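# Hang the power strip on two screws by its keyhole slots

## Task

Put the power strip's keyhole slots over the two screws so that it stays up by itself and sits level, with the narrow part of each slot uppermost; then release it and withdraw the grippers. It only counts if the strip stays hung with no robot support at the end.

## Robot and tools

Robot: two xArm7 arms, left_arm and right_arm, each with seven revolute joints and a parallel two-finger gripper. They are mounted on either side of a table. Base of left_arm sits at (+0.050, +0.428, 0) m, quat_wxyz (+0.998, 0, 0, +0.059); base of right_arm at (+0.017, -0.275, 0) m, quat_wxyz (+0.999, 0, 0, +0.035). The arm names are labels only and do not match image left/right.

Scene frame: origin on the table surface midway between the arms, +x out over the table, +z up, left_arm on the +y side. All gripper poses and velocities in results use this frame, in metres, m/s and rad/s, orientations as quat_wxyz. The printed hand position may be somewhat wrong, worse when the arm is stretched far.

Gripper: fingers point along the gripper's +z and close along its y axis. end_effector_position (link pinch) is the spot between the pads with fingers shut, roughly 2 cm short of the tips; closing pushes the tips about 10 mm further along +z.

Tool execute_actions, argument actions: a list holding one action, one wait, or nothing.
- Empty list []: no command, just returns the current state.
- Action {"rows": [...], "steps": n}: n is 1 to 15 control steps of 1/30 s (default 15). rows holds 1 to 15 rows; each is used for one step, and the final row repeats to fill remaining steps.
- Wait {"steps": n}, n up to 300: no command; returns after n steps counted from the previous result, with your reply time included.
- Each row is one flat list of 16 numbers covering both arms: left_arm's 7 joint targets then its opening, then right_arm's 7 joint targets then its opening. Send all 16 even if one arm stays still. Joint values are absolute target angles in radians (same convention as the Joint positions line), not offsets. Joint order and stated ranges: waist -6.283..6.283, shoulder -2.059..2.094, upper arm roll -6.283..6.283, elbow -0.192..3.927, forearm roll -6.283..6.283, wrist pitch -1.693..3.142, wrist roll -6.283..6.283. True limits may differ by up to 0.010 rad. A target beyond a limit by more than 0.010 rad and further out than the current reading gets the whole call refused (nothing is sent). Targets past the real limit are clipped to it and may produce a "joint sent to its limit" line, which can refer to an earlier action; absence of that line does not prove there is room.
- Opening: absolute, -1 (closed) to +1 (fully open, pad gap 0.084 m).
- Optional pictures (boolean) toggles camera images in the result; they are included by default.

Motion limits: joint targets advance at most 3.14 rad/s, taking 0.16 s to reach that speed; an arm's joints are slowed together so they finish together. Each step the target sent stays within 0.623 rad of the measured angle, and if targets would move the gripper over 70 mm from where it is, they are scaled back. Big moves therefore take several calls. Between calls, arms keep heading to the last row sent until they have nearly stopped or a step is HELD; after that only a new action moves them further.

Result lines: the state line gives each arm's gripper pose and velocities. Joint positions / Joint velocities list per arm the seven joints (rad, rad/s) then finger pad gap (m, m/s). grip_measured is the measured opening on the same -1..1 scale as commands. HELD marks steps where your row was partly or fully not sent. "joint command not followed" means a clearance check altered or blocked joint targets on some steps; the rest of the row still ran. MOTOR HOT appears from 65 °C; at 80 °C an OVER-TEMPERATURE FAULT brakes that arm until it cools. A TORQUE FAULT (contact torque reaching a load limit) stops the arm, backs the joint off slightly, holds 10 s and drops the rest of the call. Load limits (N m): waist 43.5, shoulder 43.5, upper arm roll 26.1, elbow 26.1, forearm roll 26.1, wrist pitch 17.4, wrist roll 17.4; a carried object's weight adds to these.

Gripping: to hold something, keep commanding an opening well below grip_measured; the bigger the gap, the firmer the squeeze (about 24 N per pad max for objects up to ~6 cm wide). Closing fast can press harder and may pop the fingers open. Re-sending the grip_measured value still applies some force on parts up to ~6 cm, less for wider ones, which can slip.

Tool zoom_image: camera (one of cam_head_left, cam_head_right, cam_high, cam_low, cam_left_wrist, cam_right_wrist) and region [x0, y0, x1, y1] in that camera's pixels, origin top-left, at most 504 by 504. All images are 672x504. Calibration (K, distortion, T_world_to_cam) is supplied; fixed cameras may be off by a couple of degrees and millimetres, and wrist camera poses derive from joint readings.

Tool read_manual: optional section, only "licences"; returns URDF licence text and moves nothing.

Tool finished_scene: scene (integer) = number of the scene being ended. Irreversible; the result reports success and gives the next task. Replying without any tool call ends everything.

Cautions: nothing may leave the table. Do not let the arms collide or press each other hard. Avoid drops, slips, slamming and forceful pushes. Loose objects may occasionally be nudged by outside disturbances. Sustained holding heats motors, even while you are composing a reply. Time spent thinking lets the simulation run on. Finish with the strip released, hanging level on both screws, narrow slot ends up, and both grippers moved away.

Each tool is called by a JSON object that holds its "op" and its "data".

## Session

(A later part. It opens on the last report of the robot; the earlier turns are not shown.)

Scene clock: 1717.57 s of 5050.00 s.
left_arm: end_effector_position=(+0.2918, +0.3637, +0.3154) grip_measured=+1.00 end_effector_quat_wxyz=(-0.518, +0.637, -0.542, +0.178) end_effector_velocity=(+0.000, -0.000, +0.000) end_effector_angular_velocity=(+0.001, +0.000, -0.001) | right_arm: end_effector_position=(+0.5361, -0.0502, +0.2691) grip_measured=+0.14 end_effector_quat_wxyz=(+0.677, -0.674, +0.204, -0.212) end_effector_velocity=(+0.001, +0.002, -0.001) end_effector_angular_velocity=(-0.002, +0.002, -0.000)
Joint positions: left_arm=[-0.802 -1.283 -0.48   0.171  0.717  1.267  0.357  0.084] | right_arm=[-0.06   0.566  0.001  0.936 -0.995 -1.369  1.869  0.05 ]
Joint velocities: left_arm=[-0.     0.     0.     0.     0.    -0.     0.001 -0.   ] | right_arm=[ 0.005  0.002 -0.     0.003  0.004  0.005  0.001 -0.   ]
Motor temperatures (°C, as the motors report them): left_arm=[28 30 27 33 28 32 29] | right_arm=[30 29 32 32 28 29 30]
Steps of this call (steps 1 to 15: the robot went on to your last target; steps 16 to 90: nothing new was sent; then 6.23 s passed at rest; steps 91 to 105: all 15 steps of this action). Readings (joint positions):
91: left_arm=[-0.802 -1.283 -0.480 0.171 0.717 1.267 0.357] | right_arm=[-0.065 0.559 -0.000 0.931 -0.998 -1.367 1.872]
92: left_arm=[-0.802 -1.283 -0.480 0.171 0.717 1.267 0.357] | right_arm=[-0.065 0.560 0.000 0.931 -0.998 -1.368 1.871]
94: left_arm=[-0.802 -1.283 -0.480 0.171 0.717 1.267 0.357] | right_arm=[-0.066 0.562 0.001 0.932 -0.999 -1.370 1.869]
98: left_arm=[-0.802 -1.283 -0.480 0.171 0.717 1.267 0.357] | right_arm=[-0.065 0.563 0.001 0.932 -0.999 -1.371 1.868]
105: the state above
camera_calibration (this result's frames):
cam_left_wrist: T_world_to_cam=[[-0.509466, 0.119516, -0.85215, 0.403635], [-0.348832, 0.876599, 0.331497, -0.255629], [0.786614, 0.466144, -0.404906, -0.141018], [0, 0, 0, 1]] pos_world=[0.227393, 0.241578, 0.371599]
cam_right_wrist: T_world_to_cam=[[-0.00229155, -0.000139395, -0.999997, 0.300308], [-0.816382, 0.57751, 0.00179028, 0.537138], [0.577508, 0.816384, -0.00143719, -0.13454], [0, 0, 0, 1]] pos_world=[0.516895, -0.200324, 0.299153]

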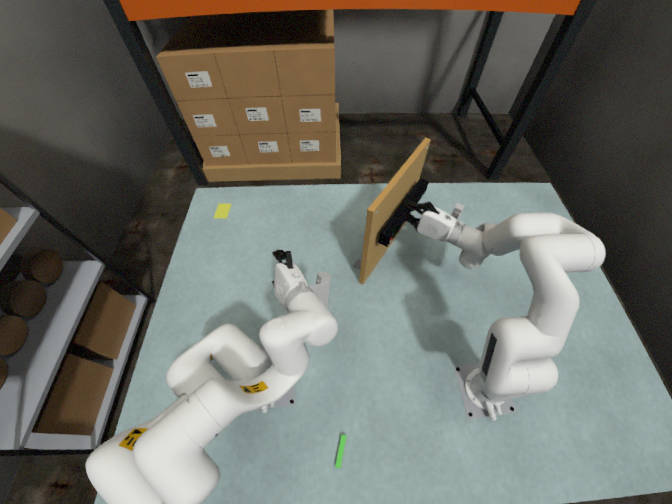

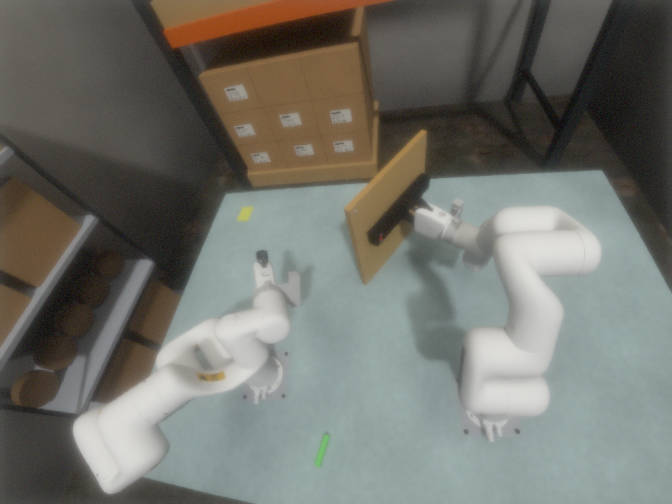

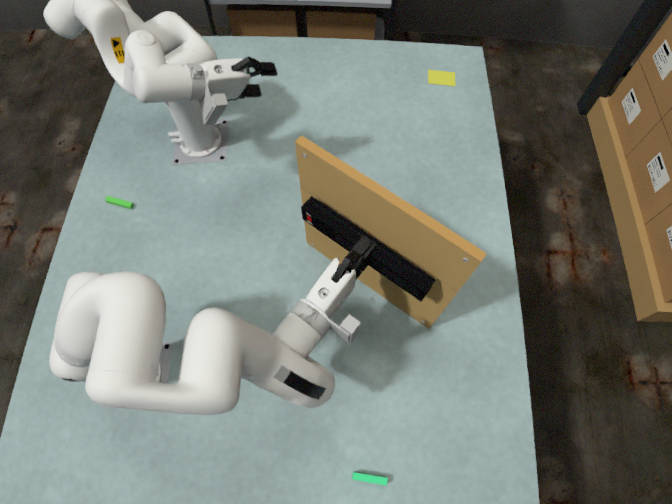

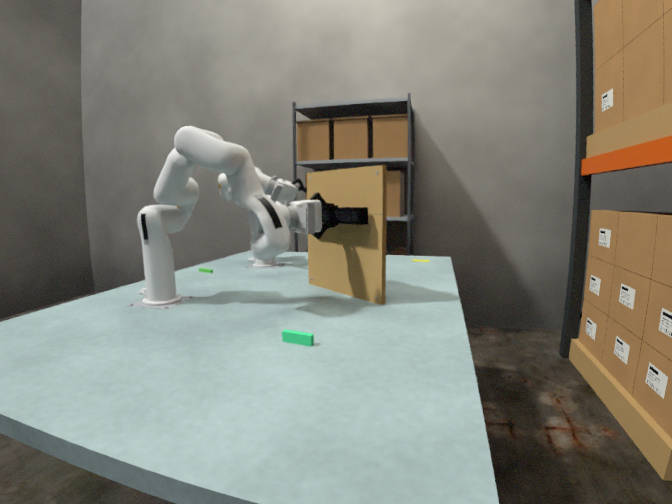

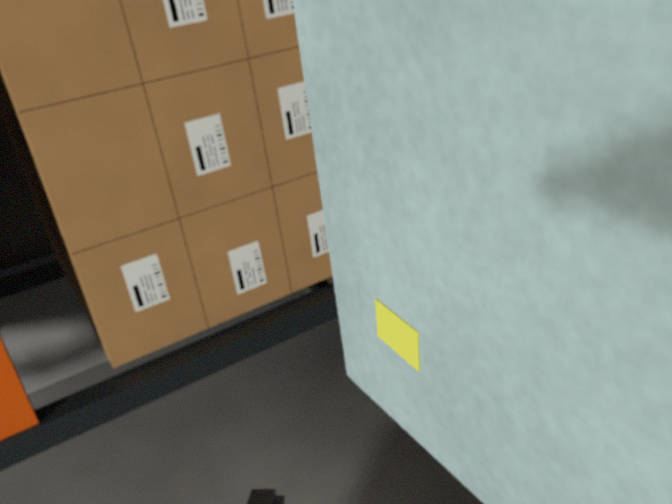

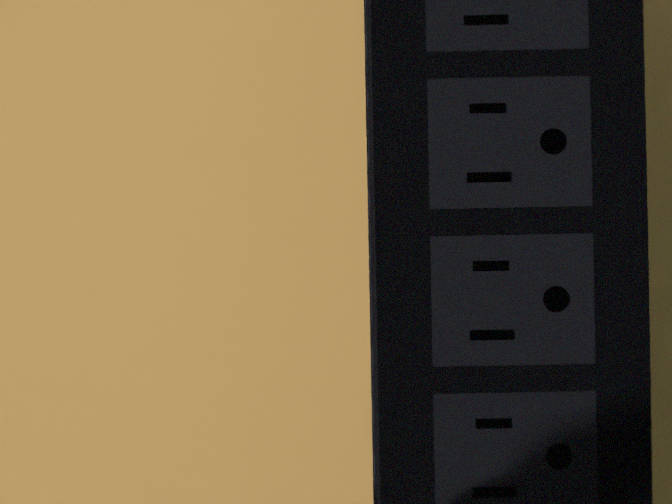

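{"op": "execute_actions", "data": {"actions": [{"rows":[[-0.802,-1.283,-0.48,0.171,0.717,1.267,0.357,1,-0.111,0.541,0,0.893,-1.04,-1.389,1.863,-1]],"steps":15}], "pictures": false}}

{"op": "execute_actions", "data": {"actions": [{"rows":[[-0.802,-1.283,-0.48,0.171,0.717,1.267,0.357,1,-0.095,0.642,0,0.909,-1.03,-1.424,1.797,-1]],"steps":15}]}}

{"op": "zoom_image", "data": {"camera": "cam_high", "region": [290,180,440,300]}}

Scene clock: 1735.43 s of 5050.00 s.
left_arm: end_effector_position=(+0.2918, +0.3637, +0.3154) grip_measured=+1.00 end_effector_quat_wxyz=(-0.518, +0.637, -0.542, +0.178) end_effector_velocity=(+0.000, +0.001, -0.000) end_effector_angular_velocity=(-0.000, +0.001, +0.003) | right_arm: end_effector_position=(+0.5262, -0.0700, +0.2694) grip_measured=+0.14 end_effector_quat_wxyz=(+0.675, -0.676, +0.205, -0.212) end_effector_velocity=(+0.001, -0.005, -0.001) end_effector_angular_velocity=(-0.002, +0.000, -0.008)
Joint positions: left_arm=[-0.802 -1.283 -0.48   0.171  0.717  1.267  0.357  0.084] | right_arm=[-0.11   0.541  0.     0.893 -1.04  -1.389  1.863  0.05 ]
Joint velocities: left_arm=[ 0.001 -0.001  0.001 -0.     0.     0.002 -0.     0.   ] | right_arm=[-0.006 -0.002 -0.006 -0.004 -0.002 -0.002 -0.     0.   ]
Motor temperatures (°C, as the motors report them): left_arm=[28 30 27 33 28 32 29] | right_arm=[30 29 32 32 28 29 30]
Steps of this call (steps 1 to 15: the robot went on to your last target; steps 16 to 90: nothing new was sent; then 14.37 s passed at rest; steps 91 to 105: all 15 steps of this action). Readings (joint positions):
91: left_arm=[-0.802 -1.283 -0.480 0.171 0.717 1.267 0.357] | right_arm=[-0.061 0.567 0.000 0.936 -0.994 -1.367 1.869]
92: left_arm=[-0.802 -1.283 -0.480 0.171 0.717 1.267 0.357] | right_arm=[-0.064 0.565 0.001 0.933 -0.998 -1.368 1.869]
94: left_arm=[-0.802 -1.283 -0.480 0.171 0.717 1.267 0.357] | right_arm=[-0.085 0.554 0.003 0.913 -1.019 -1.379 1.866]
98: left_arm=[-0.802 -1.283 -0.480 0.171 0.717 1.267 0.357] | right_arm=[-0.108 0.543 -0.003 0.897 -1.035 -1.387 1.864]
105: the state above

Scene clock: 1735.93 s of 5050.00 s.
left_arm: end_effector_position=(+0.2918, +0.3637, +0.3154) grip_measured=+1.00 end_effector_quat_wxyz=(-0.518, +0.637, -0.542, +0.178) end_effector_velocity=(-0.000, -0.000, +0.001) end_effector_angular_velocity=(-0.001, -0.001, -0.001) | right_arm: end_effector_position=(+0.5239, -0.0650, +0.2336) grip_measured=+0.14 end_effector_quat_wxyz=(+0.675, -0.679, +0.203, -0.204) end_effector_velocity=(-0.002, +0.002, -0.005) end_effector_angular_velocity=(-0.002, +0.005, +0.005)
Joint positions: left_arm=[-0.802 -1.283 -0.48   0.171  0.717  1.267  0.357  0.084] | right_arm=[-0.095  0.64  -0.     0.909 -1.03  -1.424  1.798  0.05 ]
Joint velocities: left_arm=[-0.    -0.    -0.     0.001 -0.     0.    -0.     0.   ] | right_arm=[ 0.003  0.011  0.001 -0.001 -0.001 -0.002 -0.007  0.   ]
Motor temperatures (°C, as the motors report them): left_arm=[28 30 27 33 28 32 29] | right_arm=[30 29 32 32 28 29 30]
Steps of this call (steps 1 to 15: all 15 steps of this action). Readings (joint positions):
1: left_arm=[-0.802 -1.283 -0.480 0.171 0.717 1.267 0.357] | right_arm=[-0.110 0.541 0.000 0.893 -1.040 -1.389 1.863]
2: left_arm=[-0.802 -1.283 -0.480 0.171 0.717 1.267 0.357] | right_arm=[-0.110 0.544 0.000 0.894 -1.039 -1.391 1.860]
4: left_arm=[-0.802 -1.283 -0.480 0.171 0.717 1.267 0.357] | right_arm=[-0.105 0.575 -0.000 0.903 -1.035 -1.404 1.837]
8: left_arm=[-0.802 -1.283 -0.480 0.171 0.717 1.267 0.357] | right_arm=[-0.096 0.634 0.000 0.904 -1.032 -1.418 1.806]
15: the state above
camera_calibration (this result's frames):
cam_left_wrist: T_world_to_cam=[[-0.509466, 0.119516, -0.85215, 0.403635], [-0.348832, 0.876599, 0.331497, -0.255629], [0.786614, 0.466144, -0.404906, -0.141018], [0, 0, 0, 1]] pos_world=[0.227393, 0.241578, 0.371599]
cam_right_wrist: T_world_to_cam=[[-0.0148827, -0.00711579, -0.999864, 0.270831], [-0.823369, 0.567447, 0.00821722, 0.537299], [0.567312, 0.823379, -0.0143041, -0.106692], [0, 0, 0, 1]] pos_world=[0.506953, -0.215114, 0.264853]

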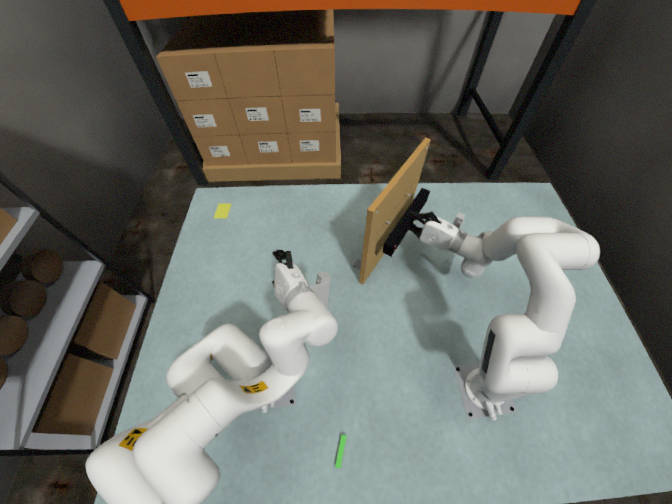

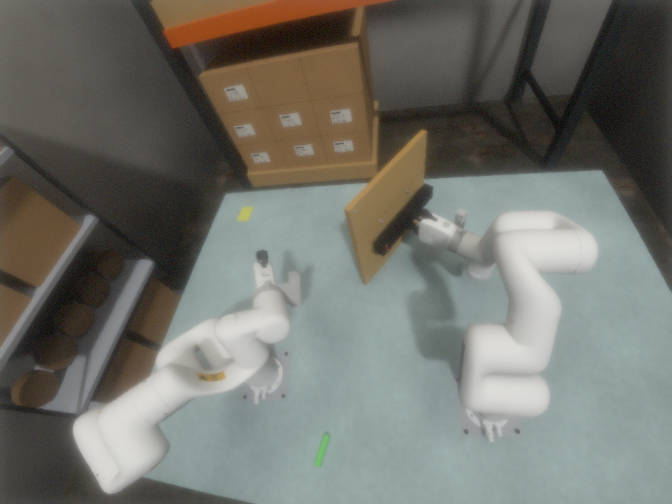

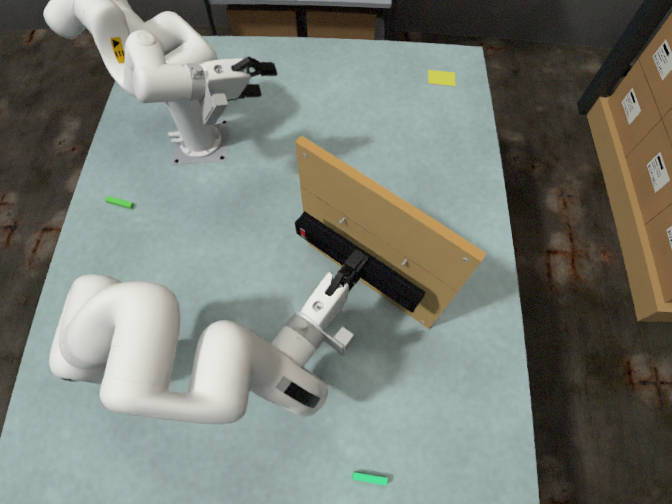

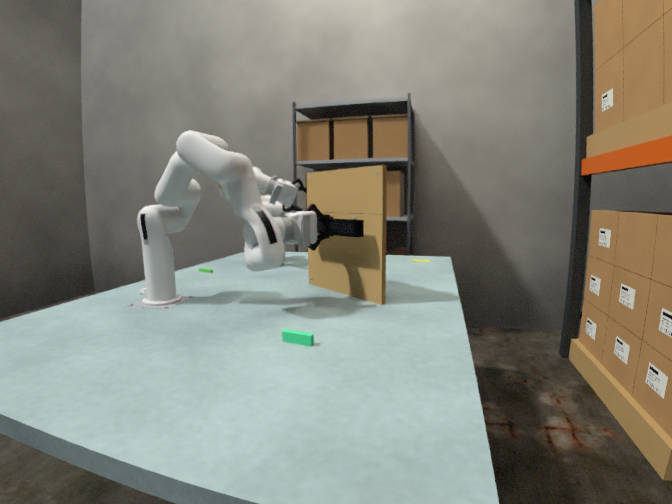

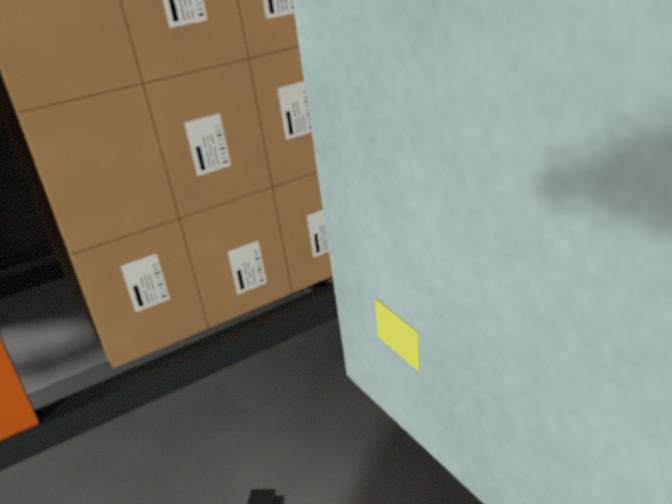

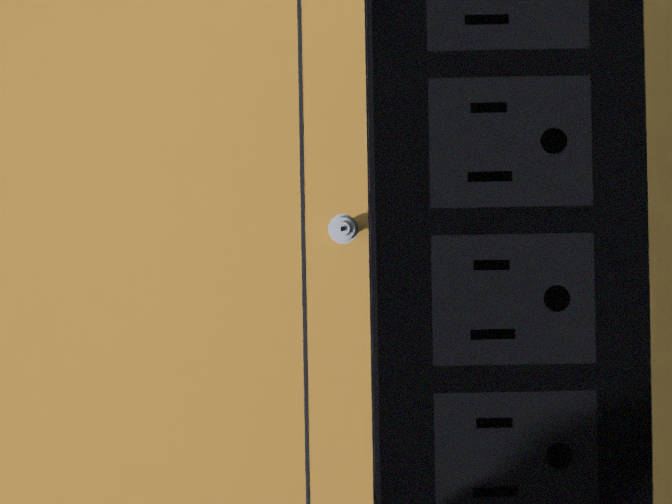

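Region (290, 180, 440, 300) of cam_high's 672x504 image, scaled by 3.360, with more detail than that image has; it fills the top 403 rows of this view, and the rest is white.

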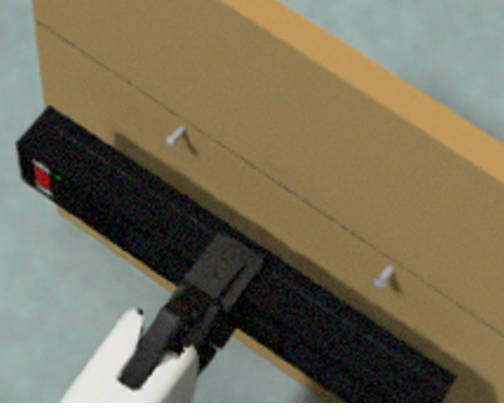

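{"op": "execute_actions", "data": {"actions": [{"rows":[[-0.802,-1.283,-0.48,0.171,0.717,1.267,0.357,1,-0.098,0.5505,0,0.899,-1.03,-1.386,1.860,-1]],"steps":15}], "pictures": false}}

{"op": "execute_actions", "data": {"actions": [{"rows":[[-0.802,-1.283,-0.48,0.171,0.717,1.267,0.357,1,-0.075,0.5595,0,0.918,-1.012,-1.375,1.8646,-1]],"steps":15}], "pictures": false}}

Scene clock: 1748.43 s of 5050.00 s.
left_arm: end_effector_position=(+0.2918, +0.3637, +0.3154) grip_measured=+1.00 end_effector_quat_wxyz=(-0.518, +0.637, -0.542, +0.178) end_effector_velocity=(-0.000, +0.000, +0.000) end_effector_angular_velocity=(-0.000, +0.000, +0.000) | right_arm: end_effector_position=(+0.5271, -0.0653, +0.2656) grip_measured=+0.14 end_effector_quat_wxyz=(+0.675, -0.677, +0.206, -0.210) end_effector_velocity=(+0.001, -0.001, +0.005) end_effector_angular_velocity=(+0.000, -0.006, -0.003)
Joint positions: left_arm=[-0.802 -1.283 -0.48   0.171  0.717  1.267  0.357  0.084] | right_arm=[-0.098  0.552 -0.     0.899 -1.03  -1.386  1.859  0.05 ]
Joint velocities: left_arm=[-0.001  0.     0.001  0.001  0.     0.001 -0.    -0.   ] | right_arm=[-0.001 -0.01  -0.001  0.003 -0.     0.004  0.007 -0.   ]
Motor temperatures (°C, as the motors report them): left_arm=[28 30 27 33 28 32 29] | right_arm=[30 29 32 32 28 30 30]
Steps of this call (steps 1 to 15: the robot went on to your last target; steps 16 to 90: nothing new was sent; then 9.00 s passed at rest; steps 91 to 105: all 15 steps of this action). Readings (joint positions):
91: left_arm=[-0.802 -1.283 -0.480 0.171 0.717 1.267 0.357] | right_arm=[-0.095 0.642 0.000 0.909 -1.030 -1.424 1.797]
92: left_arm=[-0.802 -1.283 -0.480 0.171 0.717 1.267 0.357] | right_arm=[-0.095 0.639 -0.000 0.908 -1.030 -1.422 1.800]
94: left_arm=[-0.802 -1.283 -0.480 0.171 0.717 1.267 0.357] | right_arm=[-0.096 0.609 -0.000 0.902 -1.030 -1.407 1.823]
98: left_arm=[-0.802 -1.283 -0.480 0.171 0.717 1.267 0.357] | right_arm=[-0.098 0.557 0.000 0.903 -1.030 -1.392 1.852]
105: the state above

Scene clock: 1748.93 s of 5050.00 s.
left_arm: end_effector_position=(+0.2918, +0.3637, +0.3154) grip_measured=+1.00 end_effector_quat_wxyz=(-0.518, +0.637, -0.542, +0.178) end_effector_velocity=(+0.000, +0.001, -0.001) end_effector_angular_velocity=(+0.002, +0.001, +0.001) | right_arm: end_effector_position=(+0.5314, -0.0561, +0.2665) grip_measured=+0.14 end_effector_quat_wxyz=(+0.675, -0.677, +0.204, -0.210) end_effector_velocity=(-0.000, +0.002, +0.001) end_effector_angular_velocity=(+0.001, -0.001, +0.003)
Joint positions: left_arm=[-0.802 -1.283 -0.48   0.171  0.717  1.267  0.357  0.084] | right_arm=[-0.075  0.559 -0.     0.918 -1.012 -1.375  1.865  0.05 ]
Joint velocities: left_arm=[ 0.001  0.     0.    -0.001  0.     0.     0.001  0.   ] | right_arm=[0.002 0.    0.002 0.002 0.001 0.001 0.001 0.   ]
Motor temperatures (°C, as the motors report them): left_arm=[28 30 27 33 28 32 29] | right_arm=[30 29 32 32 28 30 30]
Steps of this call (steps 1 to 15: all 15 steps of this action). Readings (joint positions):
1: left_arm=[-0.802 -1.283 -0.480 0.171 0.717 1.267 0.357] | right_arm=[-0.098 0.552 -0.000 0.899 -1.030 -1.386 1.860]
2: left_arm=[-0.802 -1.283 -0.480 0.171 0.717 1.267 0.357] | right_arm=[-0.095 0.553 -0.001 0.901 -1.027 -1.385 1.860]
4: left_arm=[-0.802 -1.283 -0.480 0.171 0.717 1.267 0.357] | right_arm=[-0.085 0.557 -0.001 0.911 -1.019 -1.379 1.863]
8: left_arm=[-0.802 -1.283 -0.480 0.171 0.717 1.267 0.357] | right_arm=[-0.076 0.559 0.001 0.916 -1.014 -1.376 1.864]
15: the state above

{"op": "execute_actions", "data": {"actions": [{"rows":[[-0.802,-1.283,-0.48,0.171,0.717,1.267,0.357,1,-0.0675,0.571,0,0.9355,-1.003,-1.3707,1.8647,-1],[-0.802,-1.283,-0.48,0.171,0.717,1.267,0.357,1,-0.0675,0.571,0,0.9355,-1.003,-1.3707,1.8647,-1],[-0.802,-1.283,-0.48,0.171,0.717,1.267,0.357,1,-0.0675,0.571,0,0.9355,-1.003,-1.3707,1.8647,-1],[-0.802,-1.283,-0.48,0.171,0.717,1.267,0.357,1,-0.0675,0.571,0,0.9355,-1.003,-1.3707,1.8647,-1],[-0.802,-1.283,-0.48,0.171,0.717,1.267,0.357,1,-0.0675,0.571,0,0.9355,-1.003,-1.3707,1.8647,-1],[-0.802,-1.283,-0.48,0.171,0.717,1.267,0.357,1,-0.0675,0.571,0,0.9355,-1.003,-1.3707,1.8647,-1],[-0.802,-1.283,-0.48,0.171,0.717,1.267,0.357,1,-0.0675,0.571,0,0.9355,-1.003,-1.3707,1.8647,-1],[-0.802,-1.283,-0.48,0.171,0.717,1.267,0.357,1,-0.056,0.5755,0,0.945,-0.994,-1.3652,1.867,-1]],"steps":15}]}}

{"op": "zoom_image", "data": {"camera": "cam_high", "region": [290,180,440,300]}}

Scene clock: 1759.37 s of 5050.00 s.
left_arm: end_effector_position=(+0.2918, +0.3637, +0.3154) grip_measured=+1.00 end_effector_quat_wxyz=(-0.518, +0.637, -0.542, +0.178) end_effector_velocity=(-0.000, +0.000, -0.001) end_effector_angular_velocity=(+0.002, +0.001, -0.001) | right_arm: end_effector_position=(+0.5375, -0.0497, +0.2658) grip_measured=+0.14 end_effector_quat_wxyz=(+0.676, -0.676, +0.204, -0.212) end_effector_velocity=(+0.000, +0.000, +0.000) end_effector_angular_velocity=(+0.003, -0.001, -0.000)
Joint positions: left_arm=[-0.802 -1.283 -0.48   0.171  0.717  1.267  0.357  0.084] | right_arm=[-0.058  0.575 -0.001  0.943 -0.995 -1.368  1.867  0.05 ]
Joint velocities: left_arm=[-0.001  0.    -0.    -0.001  0.    -0.     0.     0.   ] | right_arm=[ 0.006  0.002 -0.006  0.002  0.003 -0.004  0.002  0.   ]
Motor temperatures (°C, as the motors report them): left_arm=[28 30 27 33 28 32 29] | right_arm=[30 29 32 32 28 30 30]
Steps of this call (steps 1 to 15: the robot went on to your last target; steps 16 to 90: nothing new was sent; then 6.93 s passed at rest; steps 91 to 105: all 15 steps of this action). Readings (joint positions):
91: left_arm=[-0.802 -1.283 -0.480 0.171 0.717 1.267 0.357] | right_arm=[-0.075 0.560 -0.000 0.918 -1.012 -1.375 1.865]
92: left_arm=[-0.802 -1.283 -0.480 0.171 0.717 1.267 0.357] | right_arm=[-0.074 0.561 -0.000 0.921 -1.011 -1.374 1.865]
94: left_arm=[-0.802 -1.283 -0.480 0.171 0.717 1.267 0.357] | right_arm=[-0.071 0.567 -0.000 0.929 -1.006 -1.372 1.865]
98: left_arm=[-0.802 -1.283 -0.480 0.171 0.717 1.267 0.357] | right_arm=[-0.068 0.570 0.000 0.934 -1.004 -1.371 1.865]
105: the state above
camera_calibration (this result's frames):
cam_left_wrist: T_world_to_cam=[[-0.509466, 0.119516, -0.85215, 0.403635], [-0.348832, 0.876599, 0.331497, -0.255629], [0.786614, 0.466143, -0.404906, -0.141018], [0, 0, 0, 1]] pos_world=[0.227393, 0.241578, 0.371599]
cam_right_wrist: T_world_to_cam=[[-0.00362386, -0.00435677, -0.999984, 0.297459], [-0.816806, 0.576912, 0.000446528, 0.538581], [0.576901, 0.816795, -0.00564929, -0.134263], [0, 0, 0, 1]] pos_world=[0.518451, -0.199753, 0.296455]

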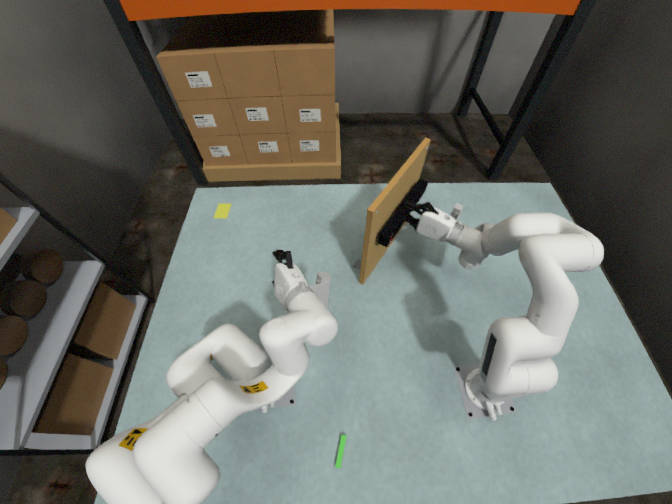

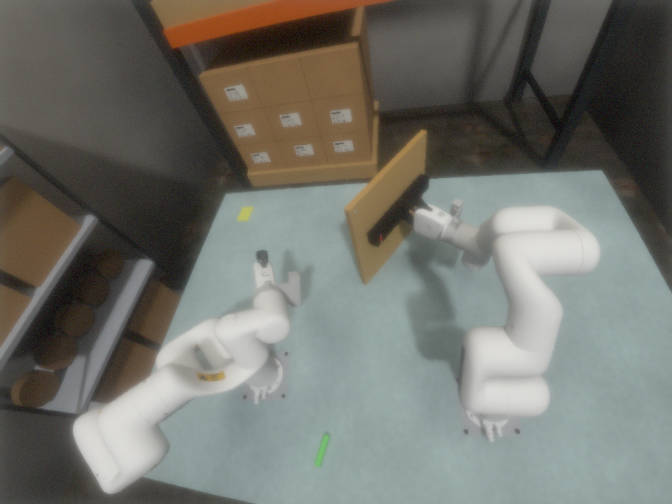

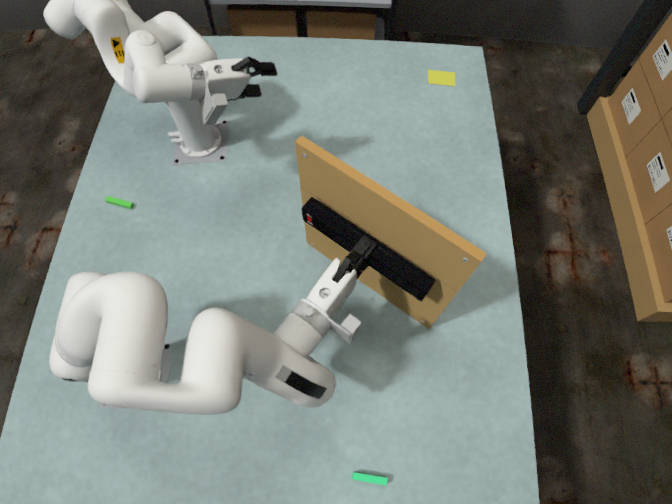

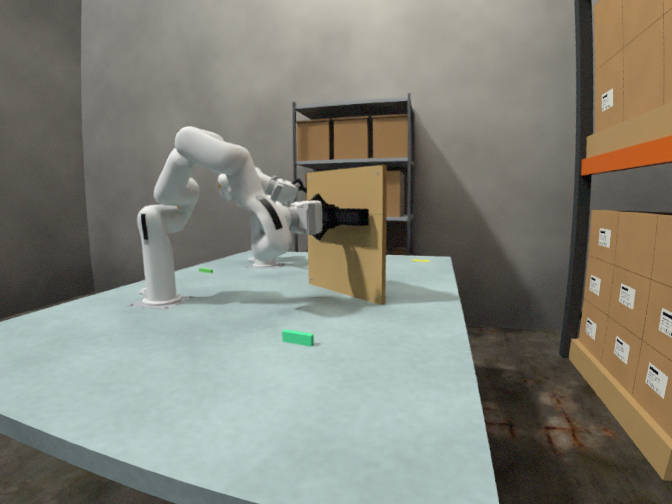

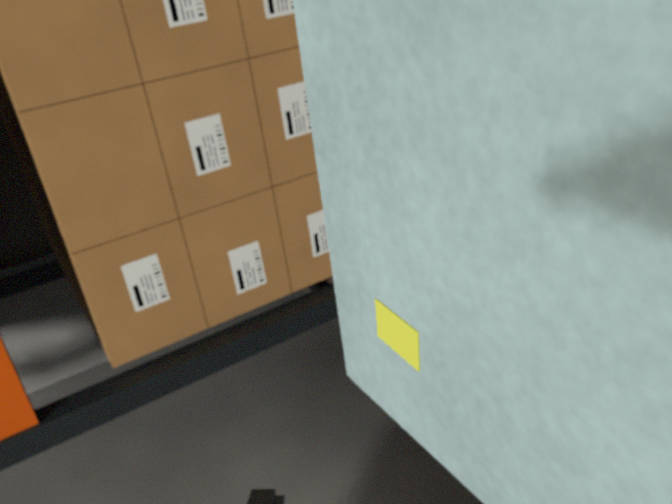

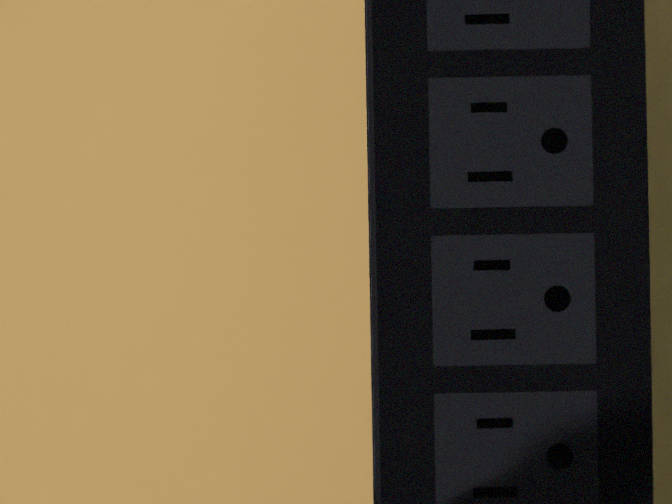

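Region (290, 180, 440, 300) of cam_high's 672x504 image, scaled by 3.360, with more detail than that image has; it fills the top 403 rows of this view, and the rest is white.

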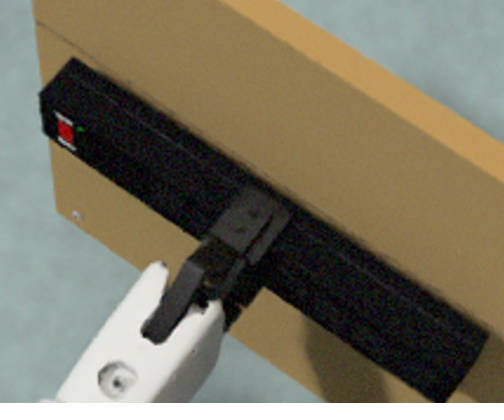

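{"op": "execute_actions", "data": {"actions": [{"rows":[[-0.802,-1.283,-0.48,0.171,0.717,1.267,0.357,1,-0.050,0.5785,0,0.952,-0.9885,-1.362,1.868,-1]],"steps":15}]}}

Scene clock: 1766.90 s of 5050.00 s.
left_arm: end_effector_position=(+0.2918, +0.3637, +0.3154) grip_measured=+1.00 end_effector_quat_wxyz=(-0.518, +0.637, -0.542, +0.178) end_effector_velocity=(-0.000, -0.000, +0.000) end_effector_angular_velocity=(-0.001, -0.000, -0.001) | right_arm: end_effector_position=(+0.5394, -0.0458, +0.2660) grip_measured=+0.14 end_effector_quat_wxyz=(+0.676, -0.676, +0.203, -0.212) end_effector_velocity=(+0.000, -0.000, -0.000) end_effector_angular_velocity=(-0.001, +0.000, -0.000)
Joint positions: left_arm=[-0.802 -1.283 -0.48   0.171  0.717  1.267  0.357  0.084] | right_arm=[-0.05   0.579  0.     0.952 -0.989 -1.362  1.868  0.05 ]
Joint velocities: left_arm=[-0.    -0.001  0.     0.    -0.    -0.001  0.     0.   ] | right_arm=[ 0.     0.001 -0.001  0.001  0.     0.    -0.    -0.   ]
Motor temperatures (°C, as the motors report them): left_arm=[28 30 27 33 28 32 29] | right_arm=[30 29 32 32 28 29 30]
Steps of this call (steps 1 to 15: the robot went on to your last target; steps 16 to 90: nothing new was sent; then 4.03 s passed at rest; steps 91 to 105: all 15 steps of this action). Readings (joint positions):
91: left_arm=[-0.802 -1.283 -0.480 0.171 0.717 1.267 0.357] | right_arm=[-0.056 0.576 -0.000 0.945 -0.994 -1.365 1.867]
92: left_arm=[-0.802 -1.283 -0.480 0.171 0.717 1.267 0.357] | right_arm=[-0.055 0.576 -0.000 0.946 -0.993 -1.364 1.867]
94: left_arm=[-0.802 -1.283 -0.480 0.171 0.717 1.267 0.357] | right_arm=[-0.052 0.578 0.000 0.950 -0.990 -1.362 1.868]
98: left_arm=[-0.802 -1.283 -0.480 0.171 0.717 1.267 0.357] | right_arm=[-0.050 0.579 0.000 0.951 -0.989 -1.362 1.868]
105: the state above
camera_calibration (this result's frames):
cam_left_wrist: T_world_to_cam=[[-0.509466, 0.119516, -0.85215, 0.403635], [-0.348832, 0.876599, 0.331497, -0.255629], [0.786614, 0.466144, -0.404906, -0.141018], [0, 0, 0, 1]] pos_world=[0.227393, 0.241578, 0.371599]
cam_right_wrist: T_world_to_cam=[[-0.00261988, -0.00491439, -0.999984, 0.297127], [-0.817351, 0.57614, -0.000690025, 0.53847], [0.576134, 0.817337, -0.0055262, -0.138155], [0, 0, 0, 1]] pos_world=[0.520493, -0.195855, 0.29673]

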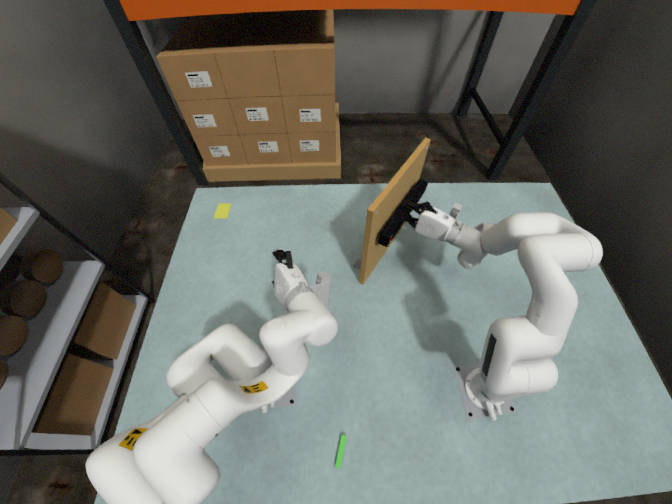

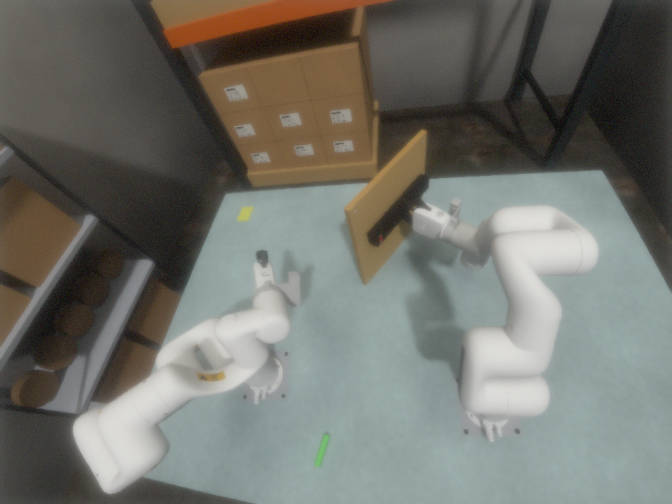

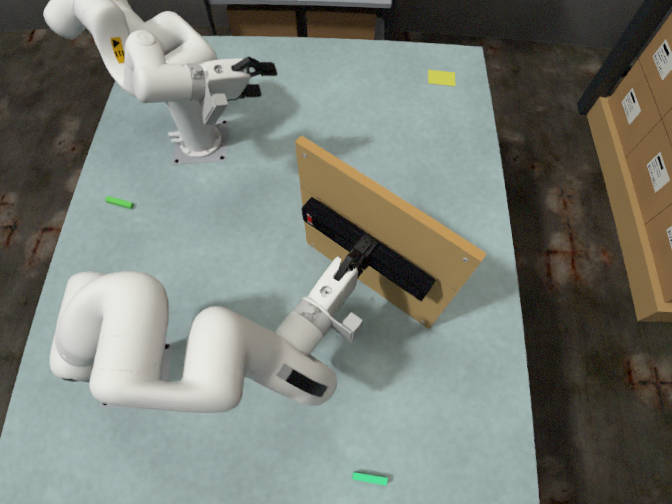

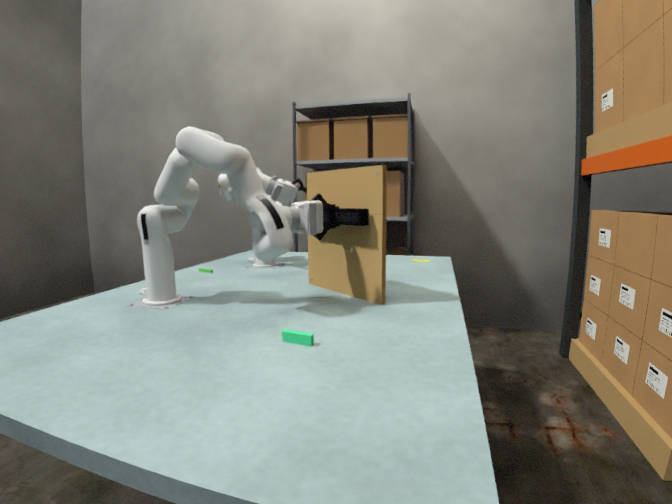

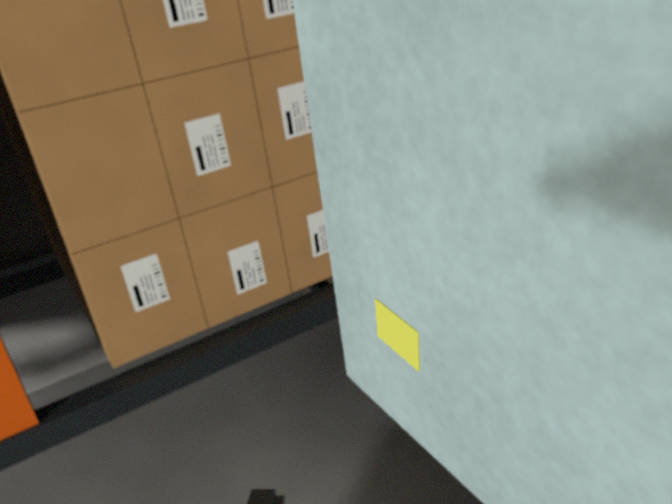

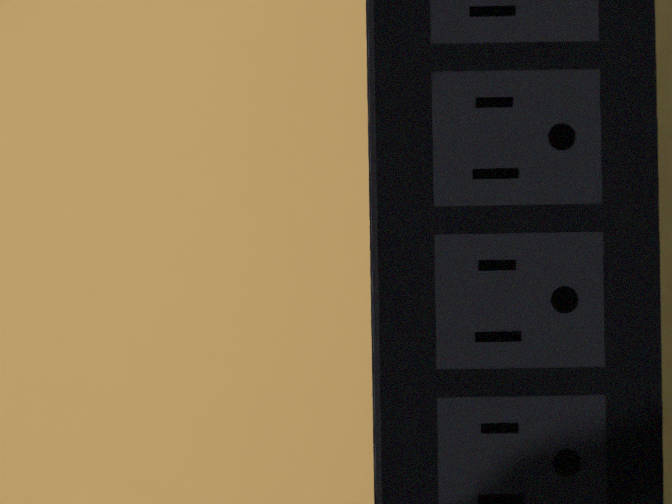

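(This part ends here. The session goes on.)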